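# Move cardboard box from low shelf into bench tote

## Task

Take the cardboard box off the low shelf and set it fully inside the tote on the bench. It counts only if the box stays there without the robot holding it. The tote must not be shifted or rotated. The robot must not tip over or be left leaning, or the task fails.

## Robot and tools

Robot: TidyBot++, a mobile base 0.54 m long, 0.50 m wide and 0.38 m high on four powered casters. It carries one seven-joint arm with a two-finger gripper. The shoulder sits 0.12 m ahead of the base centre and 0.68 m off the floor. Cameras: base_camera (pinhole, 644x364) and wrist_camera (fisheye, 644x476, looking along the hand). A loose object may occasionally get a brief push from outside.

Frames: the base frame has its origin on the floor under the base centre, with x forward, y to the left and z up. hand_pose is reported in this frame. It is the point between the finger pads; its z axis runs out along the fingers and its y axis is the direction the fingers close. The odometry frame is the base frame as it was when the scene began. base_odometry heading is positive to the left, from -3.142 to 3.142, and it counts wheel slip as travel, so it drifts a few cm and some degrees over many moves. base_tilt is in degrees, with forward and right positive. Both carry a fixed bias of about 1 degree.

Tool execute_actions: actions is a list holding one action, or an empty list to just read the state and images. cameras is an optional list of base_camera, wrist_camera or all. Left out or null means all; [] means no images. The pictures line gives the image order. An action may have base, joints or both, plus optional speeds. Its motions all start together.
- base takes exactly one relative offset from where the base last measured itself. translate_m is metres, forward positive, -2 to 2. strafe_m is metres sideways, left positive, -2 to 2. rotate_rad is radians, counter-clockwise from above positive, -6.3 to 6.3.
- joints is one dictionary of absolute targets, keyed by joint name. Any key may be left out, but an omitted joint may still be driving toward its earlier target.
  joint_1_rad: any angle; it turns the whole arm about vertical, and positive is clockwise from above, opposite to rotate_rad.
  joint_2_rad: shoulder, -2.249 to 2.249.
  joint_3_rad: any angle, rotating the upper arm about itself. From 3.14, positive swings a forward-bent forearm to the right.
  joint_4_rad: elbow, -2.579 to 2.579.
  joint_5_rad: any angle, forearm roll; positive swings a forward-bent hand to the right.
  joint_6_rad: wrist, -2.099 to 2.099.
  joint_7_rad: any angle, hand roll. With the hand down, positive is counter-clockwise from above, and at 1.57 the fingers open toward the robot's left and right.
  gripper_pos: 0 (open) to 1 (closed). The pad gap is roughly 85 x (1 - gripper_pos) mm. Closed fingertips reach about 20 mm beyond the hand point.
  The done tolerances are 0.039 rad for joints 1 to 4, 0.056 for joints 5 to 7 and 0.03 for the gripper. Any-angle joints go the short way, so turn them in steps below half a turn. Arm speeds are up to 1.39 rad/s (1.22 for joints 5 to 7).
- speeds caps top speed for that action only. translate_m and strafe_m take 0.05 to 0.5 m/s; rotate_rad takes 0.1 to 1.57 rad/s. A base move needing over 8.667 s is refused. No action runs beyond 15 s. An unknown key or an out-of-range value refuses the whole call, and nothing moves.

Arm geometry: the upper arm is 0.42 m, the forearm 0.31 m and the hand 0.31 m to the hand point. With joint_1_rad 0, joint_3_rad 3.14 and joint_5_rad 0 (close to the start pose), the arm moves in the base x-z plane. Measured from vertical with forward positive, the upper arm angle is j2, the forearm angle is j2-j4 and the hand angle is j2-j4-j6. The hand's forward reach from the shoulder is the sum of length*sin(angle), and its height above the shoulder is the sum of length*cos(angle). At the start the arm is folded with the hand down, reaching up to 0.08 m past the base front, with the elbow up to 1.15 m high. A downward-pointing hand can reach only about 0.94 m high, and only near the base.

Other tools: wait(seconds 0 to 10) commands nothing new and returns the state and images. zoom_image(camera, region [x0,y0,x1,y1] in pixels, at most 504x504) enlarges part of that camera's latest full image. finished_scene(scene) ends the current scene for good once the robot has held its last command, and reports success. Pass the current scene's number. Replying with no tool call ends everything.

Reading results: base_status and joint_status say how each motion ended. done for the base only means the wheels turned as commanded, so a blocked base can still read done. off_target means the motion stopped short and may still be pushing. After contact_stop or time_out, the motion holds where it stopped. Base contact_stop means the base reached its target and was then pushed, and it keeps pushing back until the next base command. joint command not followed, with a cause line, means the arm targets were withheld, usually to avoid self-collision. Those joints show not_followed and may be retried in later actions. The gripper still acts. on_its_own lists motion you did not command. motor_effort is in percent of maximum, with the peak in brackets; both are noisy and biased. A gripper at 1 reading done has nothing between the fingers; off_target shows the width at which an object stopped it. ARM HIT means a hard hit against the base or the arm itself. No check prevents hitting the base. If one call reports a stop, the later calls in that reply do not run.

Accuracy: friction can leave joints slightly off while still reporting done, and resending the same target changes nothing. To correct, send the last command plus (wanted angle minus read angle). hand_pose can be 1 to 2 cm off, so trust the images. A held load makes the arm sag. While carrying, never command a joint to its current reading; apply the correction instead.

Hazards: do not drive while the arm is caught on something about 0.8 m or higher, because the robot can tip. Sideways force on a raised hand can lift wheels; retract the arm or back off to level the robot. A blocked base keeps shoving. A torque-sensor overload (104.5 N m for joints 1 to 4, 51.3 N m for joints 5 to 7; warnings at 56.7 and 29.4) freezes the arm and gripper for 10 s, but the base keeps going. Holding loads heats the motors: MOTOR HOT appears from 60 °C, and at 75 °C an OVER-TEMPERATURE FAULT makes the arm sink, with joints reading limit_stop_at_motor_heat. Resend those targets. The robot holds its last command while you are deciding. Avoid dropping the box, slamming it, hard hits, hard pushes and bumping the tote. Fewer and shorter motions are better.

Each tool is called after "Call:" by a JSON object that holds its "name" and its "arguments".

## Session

Call:
{"name": "execute_actions", "arguments": {"actions": [{"joints":{"joint_1_rad":0.0,"joint_3_rad":3.14,"joint_5_rad":0.0,"joint_6_rad":0.4,"joint_7_rad":1.57}}]}}

Scene clock: 1.57 s.
base_odometry: x=+0.000 y=+0.000 heading=+0.000 (m, m, rad; odometry frame)
base_tilt: forward=+0.3 right=+0.7 (deg)
base_status: not commanded
joint_positions: joint_1_rad=+0.020 joint_2_rad=-0.381 joint_3_rad=+3.112 joint_4_rad=-2.557 joint_5_rad=-0.023 joint_6_rad=+0.391 joint_7_rad=+1.604 gripper_pos=+0.000
joint_status: all done
motor_effort: joint_1_rad=+0(0) joint_2_rad=-4(5) joint_3_rad=+1(1) joint_4_rad=+22(21) joint_5_rad=-1(0) joint_6_rad=+8(9) joint_7_rad=-2(1) (%)
hand_pose: x=+0.5250 y=+0.0034 z=+0.8272 quat_wxyz=(+0.009, +0.779, +0.008, +0.627) (m; base frame)
pictures: base_camera, wrist_camera
Images, in order (width x height): base_camera 644x364, wrist_camera 644x476.

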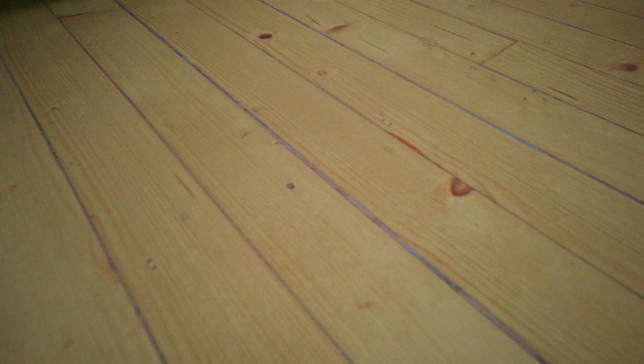

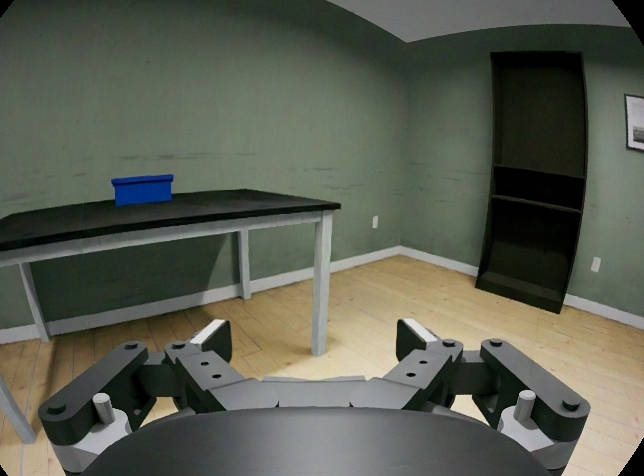

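Call:
{"name": "execute_actions", "arguments": {"actions": [{"base":{"rotate_rad":2.29},"joints":{"joint_1_rad":-0.02,"joint_2_rad":-0.1,"joint_3_rad":3.16,"joint_4_rad":-1.8,"joint_6_rad":-0.3,"joint_7_rad":1.54}}]}}

Scene clock: 4.77 s.
base_odometry: x=+0.000 y=+0.000 heading=+2.289 (m, m, rad; odometry frame)
base_tilt: forward=+0.3 right=+0.7 (deg)
base_status: done
joint_positions: joint_1_rad=-0.011 joint_2_rad=-0.106 joint_3_rad=+3.139 joint_4_rad=-1.822 joint_5_rad=-0.023 joint_6_rad=-0.264 joint_7_rad=+1.576 gripper_pos=+0.000
joint_status: all done
motor_effort: joint_1_rad=+1(2) joint_2_rad=-18(21) joint_3_rad=+1(2) joint_4_rad=+25(23) joint_5_rad=+0(0) joint_6_rad=+7(8) joint_7_rad=-1(1) (%)
hand_pose: x=+0.6708 y=+0.0107 z=+0.9306 quat_wxyz=(-0.011, +0.836, +0.000, +0.548) (m; base frame)
pictures: base_camera, wrist_camera
Images, in order (width x height): base_camera 644x364, wrist_camera 644x476.

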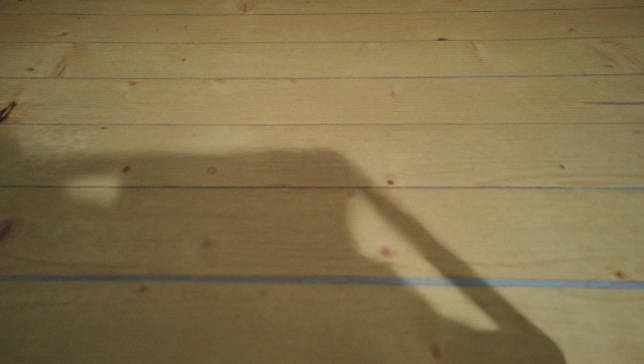

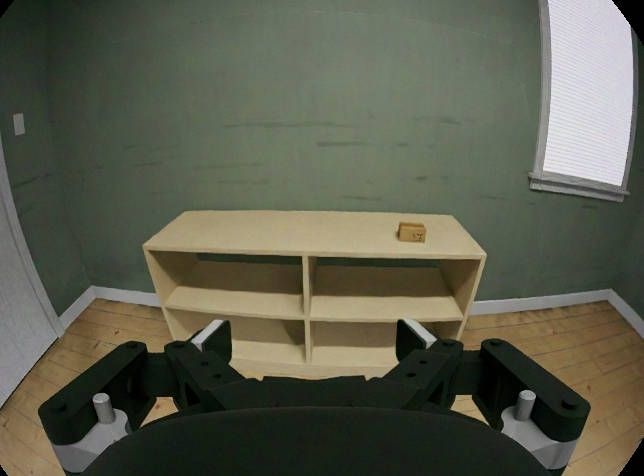

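Call:
{"name": "execute_actions", "arguments": {"actions": [{"base":{"strafe_m":-0.35},"joints":{"joint_2_rad":0.29,"joint_4_rad":-1.03,"joint_6_rad":-1.84}}], "cameras": []}}

Call:
{"name": "execute_actions", "arguments": {"actions": [{"base":{"translate_m":0.98}}]}}

Scene clock: 7.47 s.
base_odometry: x=+0.263 y=+0.231 heading=+2.290 (m, m, rad; odometry frame)
base_tilt: forward=+0.3 right=+0.8 (deg)
base_status: done
joint_positions: joint_1_rad=-0.012 joint_2_rad=+0.271 joint_3_rad=+3.145 joint_4_rad=-1.056 joint_5_rad=-0.023 joint_6_rad=-1.810 joint_7_rad=+1.576 gripper_pos=+0.000
joint_status: all done
motor_effort: joint_1_rad=+1(2) joint_2_rad=-27(27) joint_3_rad=+0(3) joint_4_rad=+19(26) joint_5_rad=-1(1) joint_6_rad=-1(8) joint_7_rad=-1(2) (%)
hand_pose: x=+0.5380 y=+0.0120 z=+0.8517 quat_wxyz=(-0.011, +1.000, +0.009, +0.002) (m; base frame)
pictures: none
No camera images: the call's "cameras" was empty. Leave "cameras" out to get every camera's image.

Scene clock: 10.80 s.
base_odometry: x=-0.381 y=+0.969 heading=+2.289 (m, m, rad; odometry frame)
base_tilt: forward=+0.3 right=+0.7 (deg)
base_status: done
joint_positions: joint_1_rad=-0.012 joint_2_rad=+0.284 joint_3_rad=+3.145 joint_4_rad=-1.054 joint_5_rad=-0.023 joint_6_rad=-1.811 joint_7_rad=+1.576 gripper_pos=+0.000
joint_status: not commanded
motor_effort: joint_1_rad=+1(2) joint_2_rad=-28(30) joint_3_rad=+0(2) joint_4_rad=+19(19) joint_5_rad=+0(0) joint_6_rad=-1(1) joint_7_rad=-1(1) (%)
hand_pose: x=+0.5403 y=+0.0120 z=+0.8471 quat_wxyz=(-0.011, +1.000, +0.009, -0.004) (m; base frame)
pictures: base_camera, wrist_camera
Images, in order (width x height): base_camera 644x364, wrist_camera 644x476.

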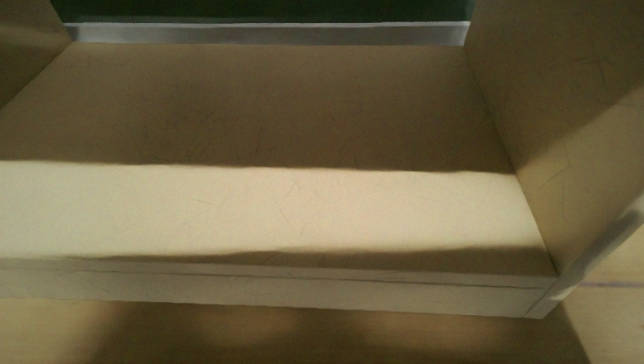

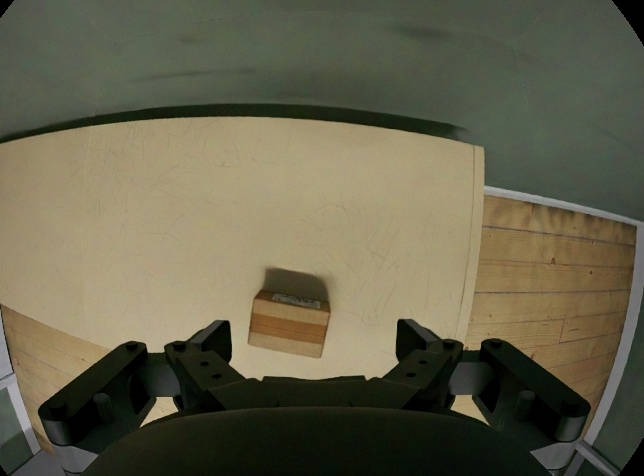

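Call:
{"name": "execute_actions", "arguments": {"actions": [{"base":{"translate_m":-0.045},"joints":{"joint_1_rad":-0.09,"joint_2_rad":0.25,"joint_4_rad":-1.47,"joint_6_rad":-1.39,"joint_7_rad":2.94}}], "cameras": ["wrist_camera"]}}

Scene clock: 13.07 s.
base_odometry: x=-0.352 y=+0.935 heading=+2.289 (m, m, rad; odometry frame)
base_tilt: forward=+0.3 right=+0.8 (deg)
base_status: done
joint_positions: joint_1_rad=-0.071 joint_2_rad=+0.269 joint_3_rad=+3.145 joint_4_rad=-1.447 joint_5_rad=-0.023 joint_6_rad=-1.423 joint_7_rad=+2.915 gripper_pos=+0.000
joint_status: all done
motor_effort: joint_1_rad=+1(2) joint_2_rad=-27(31) joint_3_rad=+0(1) joint_4_rad=+19(20) joint_5_rad=+0(1) joint_6_rad=+0(2) joint_7_rad=-1(1) (%)
hand_pose: x=+0.5411 y=+0.0370 z=+0.7305 quat_wxyz=(-0.008, +0.762, +0.647, +0.007) (m; base frame)
pictures: wrist_camera
Images, in order (width x height): wrist_camera 644x476.

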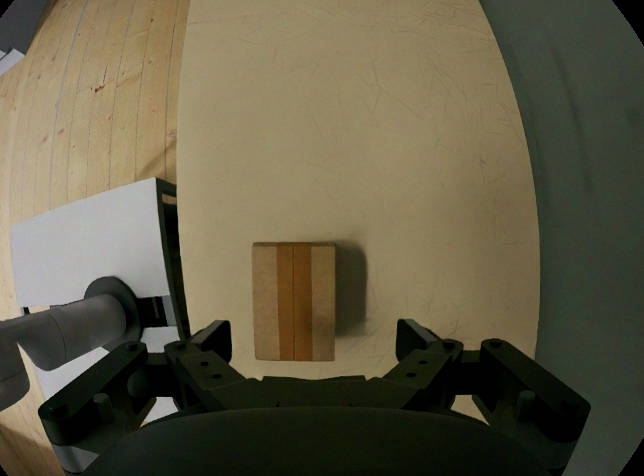

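Call:
{"name": "execute_actions", "arguments": {"actions": [{"joints":{"joint_1_rad":-0.11,"joint_2_rad":0.305,"joint_4_rad":-1.72,"joint_6_rad":-1.12}}], "cameras": ["wrist_camera"]}}

Scene clock: 14.67 s.
base_odometry: x=-0.352 y=+0.935 heading=+2.289 (m, m, rad; odometry frame)
base_tilt: forward=+0.3 right=+0.8 (deg)
base_status: not commanded
joint_positions: joint_1_rad=-0.090 joint_2_rad=+0.293 joint_3_rad=+3.145 joint_4_rad=-1.698 joint_5_rad=-0.023 joint_6_rad=-1.153 joint_7_rad=+2.915 gripper_pos=+0.000
joint_status: all done
motor_effort: joint_1_rad=+0(0) joint_2_rad=-27(28) joint_3_rad=+0(0) joint_4_rad=+17(18) joint_5_rad=+0(1) joint_6_rad=+0(0) joint_7_rad=-1(1) (%)
hand_pose: x=+0.5246 y=+0.0430 z=+0.6453 quat_wxyz=(-0.009, +0.758, +0.652, +0.005) (m; base frame)
pictures: wrist_camera
Images, in order (width x height): wrist_camera 644x476.

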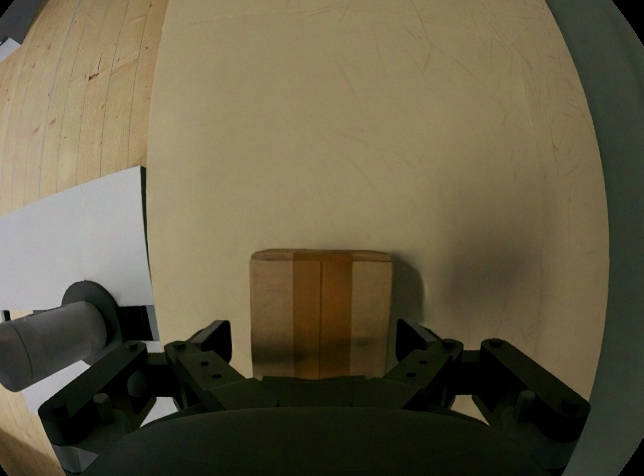

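Call:
{"name": "execute_actions", "arguments": {"actions": [{"joints":{"gripper_pos":1}}], "cameras": []}}

Call:
{"name": "execute_actions", "arguments": {"actions": [{"joints":{"joint_2_rad":0.2,"joint_4_rad":-1.4,"joint_6_rad":-1.45}}], "cameras": []}}

Call:
{"name": "execute_actions", "arguments": {"actions": [{"base":{"translate_m":-1.37},"joints":{"joint_1_rad":0.02,"joint_2_rad":-0.1,"joint_4_rad":-1.27,"joint_6_rad":-0.9,"joint_7_rad":1.54}}], "cameras": []}}

Call:
{"name": "execute_actions", "arguments": {"actions": [{"base":{"rotate_rad":-1.57}}]}}

Scene clock: 16.47 s.
base_odometry: x=-0.352 y=+0.935 heading=+2.289 (m, m, rad; odometry frame)
base_tilt: forward=+0.3 right=+0.7 (deg)
base_status: not commanded
joint_positions: joint_1_rad=-0.090 joint_2_rad=+0.291 joint_3_rad=+3.145 joint_4_rad=-1.698 joint_5_rad=-0.023 joint_6_rad=-1.152 joint_7_rad=+2.915 gripper_pos=+0.350
joint_status: gripper_pos off_target (ended at +0.350, target +1.000)
motor_effort: joint_1_rad=+0(0) joint_2_rad=-24(27) joint_3_rad=+0(0) joint_4_rad=+15(19) joint_5_rad=-1(1) joint_6_rad=-1(1) joint_7_rad=-1(1) (%)
hand_pose: x=+0.5250 y=+0.0431 z=+0.6460 quat_wxyz=(-0.008, +0.758, +0.652, +0.006) (m; base frame)
pictures: none
No camera images: the call's "cameras" was empty. Leave "cameras" out to get every camera's image.

Scene clock: 17.90 s.
base_odometry: x=-0.352 y=+0.935 heading=+2.289 (m, m, rad; odometry frame)
base_tilt: forward=+0.3 right=+0.7 (deg)
base_status: not commanded
joint_positions: joint_1_rad=-0.090 joint_2_rad=+0.212 joint_3_rad=+3.145 joint_4_rad=-1.424 joint_5_rad=-0.023 joint_6_rad=-1.418 joint_7_rad=+2.915 gripper_pos=+0.350
joint_status: all done
motor_effort: joint_1_rad=+0(0) joint_2_rad=-27(31) joint_3_rad=+1(0) joint_4_rad=+19(20) joint_5_rad=-1(0) joint_6_rad=+1(2) joint_7_rad=-1(1) (%)
hand_pose: x=+0.5460 y=+0.0455 z=+0.7626 quat_wxyz=(+0.017, +0.755, +0.654, +0.042) (m; base frame)
pictures: none
No camera images: the call's "cameras" was empty. Leave "cameras" out to get every camera's image.

Scene clock: 22.13 s.
base_odometry: x=+0.551 y=-0.096 heading=+2.289 (m, m, rad; odometry frame)
base_tilt: forward=+0.2 right=+0.7 (deg)
base_status: done
joint_positions: joint_1_rad=+0.003 joint_2_rad=-0.097 joint_3_rad=+3.145 joint_4_rad=-1.295 joint_5_rad=-0.023 joint_6_rad=-0.931 joint_7_rad=+1.557 gripper_pos=+0.350
joint_status: all done
motor_effort: joint_1_rad=+1(2) joint_2_rad=-17(31) joint_3_rad=+1(2) joint_4_rad=+24(25) joint_5_rad=+0(1) joint_6_rad=+7(8) joint_7_rad=-1(1) (%)
hand_pose: x=+0.6352 y=+0.0038 z=+1.0500 quat_wxyz=(-0.013, +0.875, -0.010, +0.485) (m; base frame)
pictures: none
No camera images: the call's "cameras" was empty. Leave "cameras" out to get every camera's image.

Scene clock: 24.47 s.
base_odometry: x=+0.551 y=-0.096 heading=+0.720 (m, m, rad; odometry frame)
base_tilt: forward=+0.3 right=+0.8 (deg)
base_status: done
joint_positions: joint_1_rad=+0.015 joint_2_rad=-0.096 joint_3_rad=+3.152 joint_4_rad=-1.295 joint_5_rad=-0.023 joint_6_rad=-0.931 joint_7_rad=+1.557 gripper_pos=+0.350
joint_status: not commanded
motor_effort: joint_1_rad=+0(4) joint_2_rad=-17(22) joint_3_rad=+1(5) joint_4_rad=+24(25) joint_5_rad=+0(1) joint_6_rad=+8(7) joint_7_rad=-1(2) (%)
hand_pose: x=+0.6357 y=-0.0065 z=+1.0494 quat_wxyz=(-0.009, +0.875, -0.019, +0.484) (m; base frame)
pictures: base_camera, wrist_camera
Images, in order (width x height): base_camera 644x364, wrist_camera 644x476.

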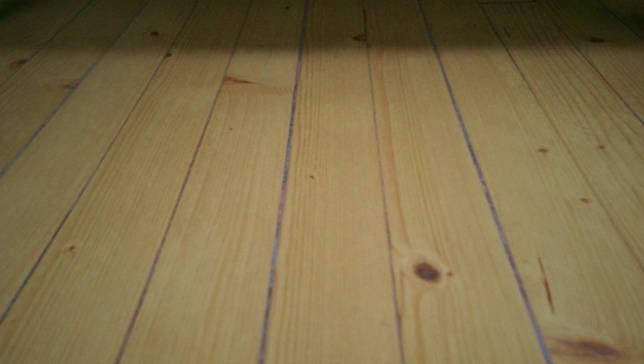

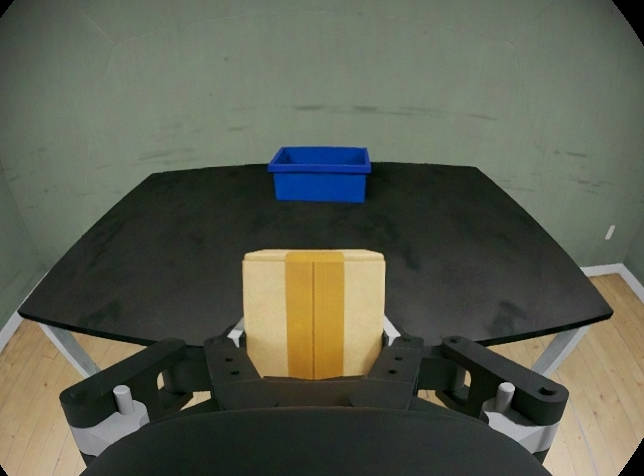

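Call:
{"name": "execute_actions", "arguments": {"actions": [{"base":{"translate_m":0.52},"joints":{"joint_6_rad":-1.1}}], "cameras": ["wrist_camera"]}}

Call:
{"name": "execute_actions", "arguments": {"actions": [{"joints":{"joint_2_rad":0.6,"joint_4_rad":-0.42,"joint_6_rad":-1.24}}]}}

Scene clock: 27.67 s.
base_odometry: x=+0.942 y=+0.247 heading=+0.719 (m, m, rad; odometry frame)
base_tilt: forward=+0.3 right=+0.7 (deg)
base_status: done
joint_positions: joint_1_rad=+0.015 joint_2_rad=-0.090 joint_3_rad=+3.152 joint_4_rad=-1.292 joint_5_rad=-0.023 joint_6_rad=-1.091 joint_7_rad=+1.557 gripper_pos=+0.350
joint_status: all done
motor_effort: joint_1_rad=+0(1) joint_2_rad=-18(21) joint_3_rad=+1(2) joint_4_rad=+23(25) joint_5_rad=-1(0) joint_6_rad=+7(11) joint_7_rad=-1(1) (%)
hand_pose: x=+0.6080 y=-0.0051 z=+1.0085 quat_wxyz=(-0.009, +0.911, -0.019, +0.412) (m; base frame)
pictures: wrist_camera
Images, in order (width x height): wrist_camera 644x476.

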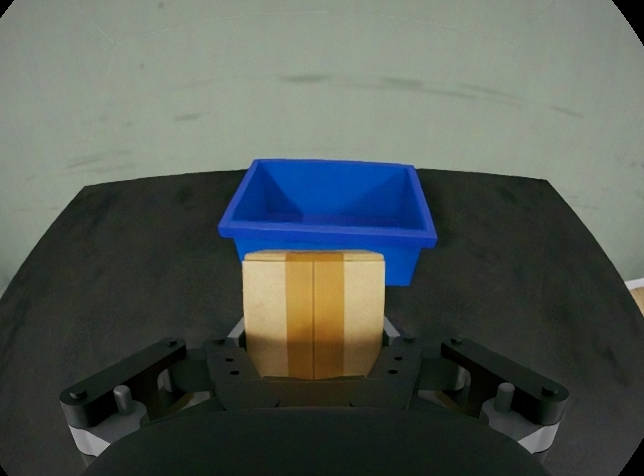

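Scene clock: 29.80 s.
base_odometry: x=+0.942 y=+0.247 heading=+0.719 (m, m, rad; odometry frame)
base_tilt: forward=+0.3 right=+0.7 (deg)
base_status: not commanded
joint_positions: joint_1_rad=+0.015 joint_2_rad=+0.601 joint_3_rad=+3.152 joint_4_rad=-0.454 joint_5_rad=-0.023 joint_6_rad=-1.209 joint_7_rad=+1.557 gripper_pos=+0.350
joint_status: all done
motor_effort: joint_1_rad=+0(1) joint_2_rad=-42(45) joint_3_rad=+0(0) joint_4_rad=+23(23) joint_5_rad=-1(1) joint_6_rad=+7(8) joint_7_rad=-1(1) (%)
hand_pose: x=+0.8700 y=-0.0081 z=+0.9847 quat_wxyz=(-0.007, +0.905, -0.015, +0.425) (m; base frame)
pictures: base_camera, wrist_camera
Images, in order (width x height): base_camera 644x364, wrist_camera 644x476.

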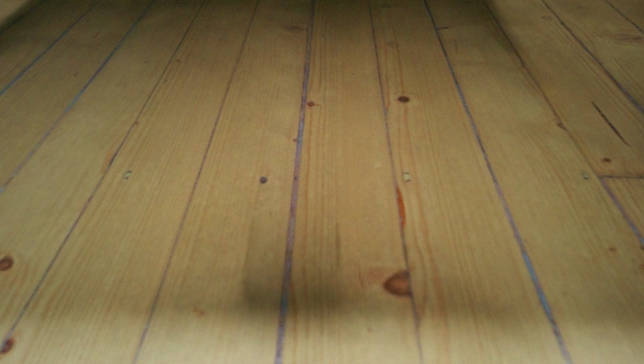

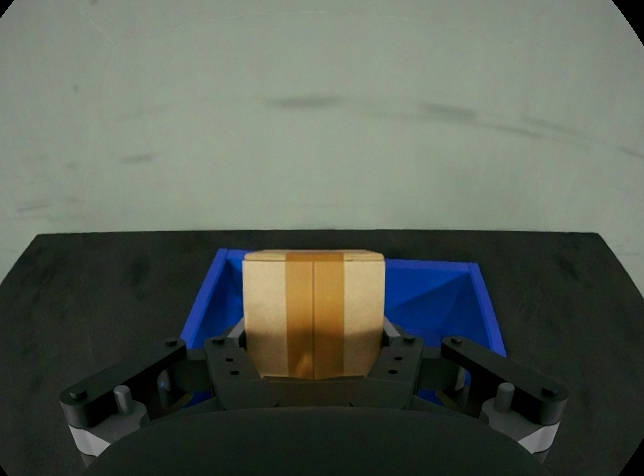

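Call:
{"name": "execute_actions", "arguments": {"actions": [{"base":{"translate_m":0.065},"speeds":{"translate_m":0.1},"joints":{"joint_1_rad":0.06}}], "cameras": []}}

Call:
{"name": "execute_actions", "arguments": {"actions": [{"joints":{"joint_2_rad":0.65,"joint_4_rad":-0.55}}], "cameras": ["wrist_camera"]}}

Scene clock: 32.10 s.
base_odometry: x=+0.992 y=+0.289 heading=+0.718 (m, m, rad; odometry frame)
base_tilt: forward=+0.3 right=+0.7 (deg)
base_status: done
joint_positions: joint_1_rad=+0.049 joint_2_rad=+0.605 joint_3_rad=+3.152 joint_4_rad=-0.452 joint_5_rad=-0.023 joint_6_rad=-1.212 joint_7_rad=+1.557 gripper_pos=+0.350
joint_status: all done
motor_effort: joint_1_rad=+0(5) joint_2_rad=-43(46) joint_3_rad=+0(1) joint_4_rad=+22(24) joint_5_rad=+0(1) joint_6_rad=+7(7) joint_7_rad=-1(1) (%)
hand_pose: x=+0.8699 y=-0.0337 z=+0.9826 quat_wxyz=(+0.001, +0.906, -0.030, +0.423) (m; base frame)
pictures: none
No camera images: the call's "cameras" was empty. Leave "cameras" out to get every camera's image.

Scene clock: 33.27 s.
base_odometry: x=+0.992 y=+0.289 heading=+0.718 (m, m, rad; odometry frame)
base_tilt: forward=+0.3 right=+0.7 (deg)
base_status: not commanded
joint_positions: joint_1_rad=+0.049 joint_2_rad=+0.654 joint_3_rad=+3.152 joint_4_rad=-0.535 joint_5_rad=-0.023 joint_6_rad=-1.212 joint_7_rad=+1.557 gripper_pos=+0.350
joint_status: all done
motor_effort: joint_1_rad=+0(1) joint_2_rad=-46(48) joint_3_rad=+0(0) joint_4_rad=+23(24) joint_5_rad=-1(0) joint_6_rad=+6(7) joint_7_rad=-1(1) (%)
hand_pose: x=+0.8761 y=-0.0342 z=+0.9037 quat_wxyz=(-0.001, +0.931, -0.032, +0.363) (m; base frame)
pictures: wrist_camera
Images, in order (width x height): wrist_camera 644x476.

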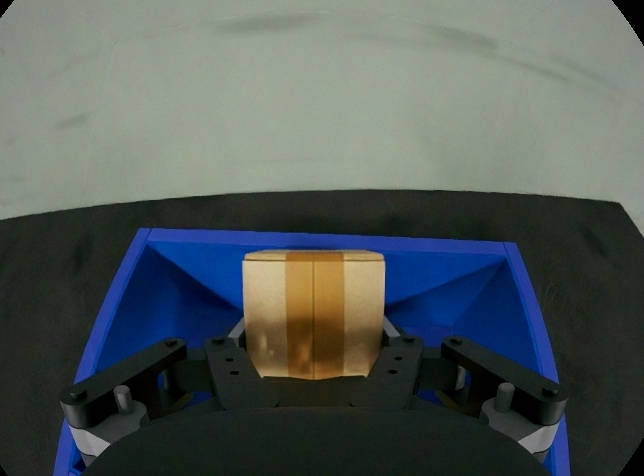

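Call:
{"name": "execute_actions", "arguments": {"actions": [{"joints":{"joint_2_rad":0.70,"joint_4_rad":-0.59,"joint_6_rad":-1.31}}], "cameras": ["wrist_camera"]}}

Scene clock: 34.53 s.
base_odometry: x=+0.991 y=+0.289 heading=+0.718 (m, m, rad; odometry frame)
base_tilt: forward=+0.3 right=+0.8 (deg)
base_status: not commanded
joint_positions: joint_1_rad=+0.049 joint_2_rad=+0.682 joint_3_rad=+3.152 joint_4_rad=-0.577 joint_5_rad=-0.023 joint_6_rad=-1.285 joint_7_rad=+1.557 gripper_pos=+0.350
joint_status: all done
motor_effort: joint_1_rad=-1(2) joint_2_rad=-42(47) joint_3_rad=+0(0) joint_4_rad=+22(26) joint_5_rad=+0(1) joint_6_rad=+5(6) joint_7_rad=-1(1) (%)
hand_pose: x=+0.8579 y=-0.0332 z=+0.8476 quat_wxyz=(-0.002, +0.955, -0.033, +0.294) (m; base frame)
pictures: wrist_camera
Images, in order (width x height): wrist_camera 644x476.

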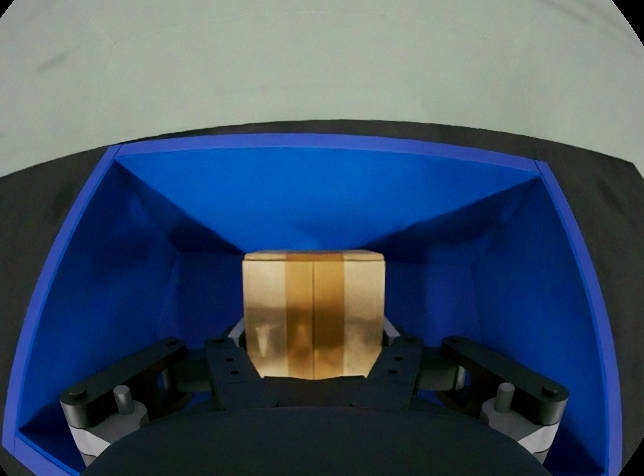

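Call:
{"name": "execute_actions", "arguments": {"actions": [{"joints":{"joint_2_rad":0.68,"joint_4_rad":-0.64}}], "cameras": []}}

Call:
{"name": "execute_actions", "arguments": {"actions": [{"joints":{"gripper_pos":0.1}}], "cameras": ["wrist_camera"]}}

Call:
{"name": "execute_actions", "arguments": {"actions": [{"joints":{"joint_2_rad":0.56,"joint_4_rad":-0.42}}], "cameras": ["wrist_camera"]}}

Scene clock: 36.47 s.
base_odometry: x=+0.991 y=+0.289 heading=+0.718 (m, m, rad; odometry frame)
base_tilt: forward=+0.3 right=+0.8 (deg)
base_status: not commanded
joint_positions: joint_1_rad=+0.049 joint_2_rad=+0.681 joint_3_rad=+3.152 joint_4_rad=-0.623 joint_5_rad=-0.023 joint_6_rad=-1.285 joint_7_rad=+1.557 gripper_pos=+0.350
joint_status: all done
motor_effort: joint_1_rad=+0(0) joint_2_rad=-44(46) joint_3_rad=+0(0) joint_4_rad=+22(23) joint_5_rad=+0(0) joint_6_rad=+5(5) joint_7_rad=-1(1) (%)
hand_pose: x=+0.8498 y=-0.0328 z=+0.8266 quat_wxyz=(-0.002, +0.961, -0.034, +0.273) (m; base frame)
pictures: none
No camera images: the call's "cameras" was empty. Leave "cameras" out to get every camera's image.

Scene clock: 37.50 s.
base_odometry: x=+0.991 y=+0.289 heading=+0.718 (m, m, rad; odometry frame)
base_tilt: forward=+0.3 right=+0.7 (deg)
base_status: not commanded
joint_positions: joint_1_rad=+0.049 joint_2_rad=+0.681 joint_3_rad=+3.152 joint_4_rad=-0.623 joint_5_rad=-0.023 joint_6_rad=-1.285 joint_7_rad=+1.557 gripper_pos=+0.100
joint_status: all done
motor_effort: joint_1_rad=+0(0) joint_2_rad=-42(45) joint_3_rad=+0(0) joint_4_rad=+22(22) joint_5_rad=+0(0) joint_6_rad=+4(5) joint_7_rad=-1(1) (%)
hand_pose: x=+0.8498 y=-0.0328 z=+0.8266 quat_wxyz=(-0.002, +0.961, -0.034, +0.273) (m; base frame)
pictures: wrist_camera
Images, in order (width x height): wrist_camera 644x476.

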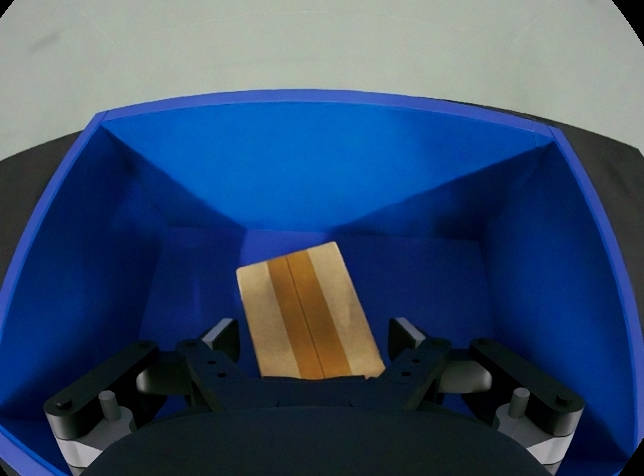

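Scene clock: 39.07 s.
base_odometry: x=+0.991 y=+0.289 heading=+0.718 (m, m, rad; odometry frame)
base_tilt: forward=+0.3 right=+0.7 (deg)
base_status: not commanded
joint_positions: joint_1_rad=+0.049 joint_2_rad=+0.553 joint_3_rad=+3.152 joint_4_rad=-0.433 joint_5_rad=-0.023 joint_6_rad=-1.285 joint_7_rad=+1.557 gripper_pos=+0.100
joint_status: all done
motor_effort: joint_1_rad=+0(0) joint_2_rad=-39(50) joint_3_rad=+0(0) joint_4_rad=+21(24) joint_5_rad=-1(0) joint_6_rad=+6(6) joint_7_rad=-1(1) (%)
hand_pose: x=+0.8396 y=-0.0320 z=+1.0125 quat_wxyz=(+0.000, +0.906, -0.030, +0.421) (m; base frame)
pictures: wrist_camera
Images, in order (width x height): wrist_camera 644x476.

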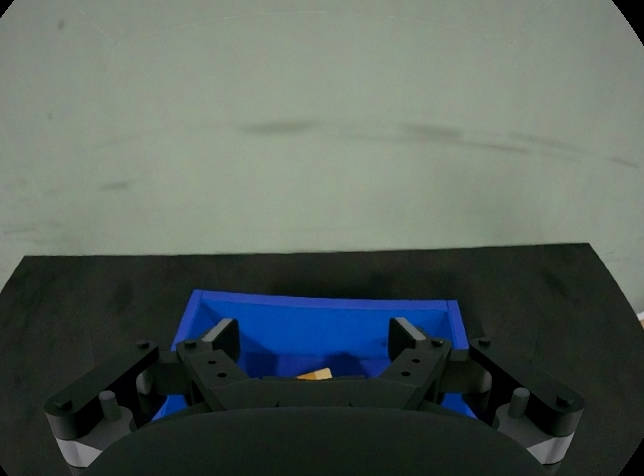

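Call:
{"name": "finished_scene", "arguments": {"scene": 2}}

The scene is finished: the task was done.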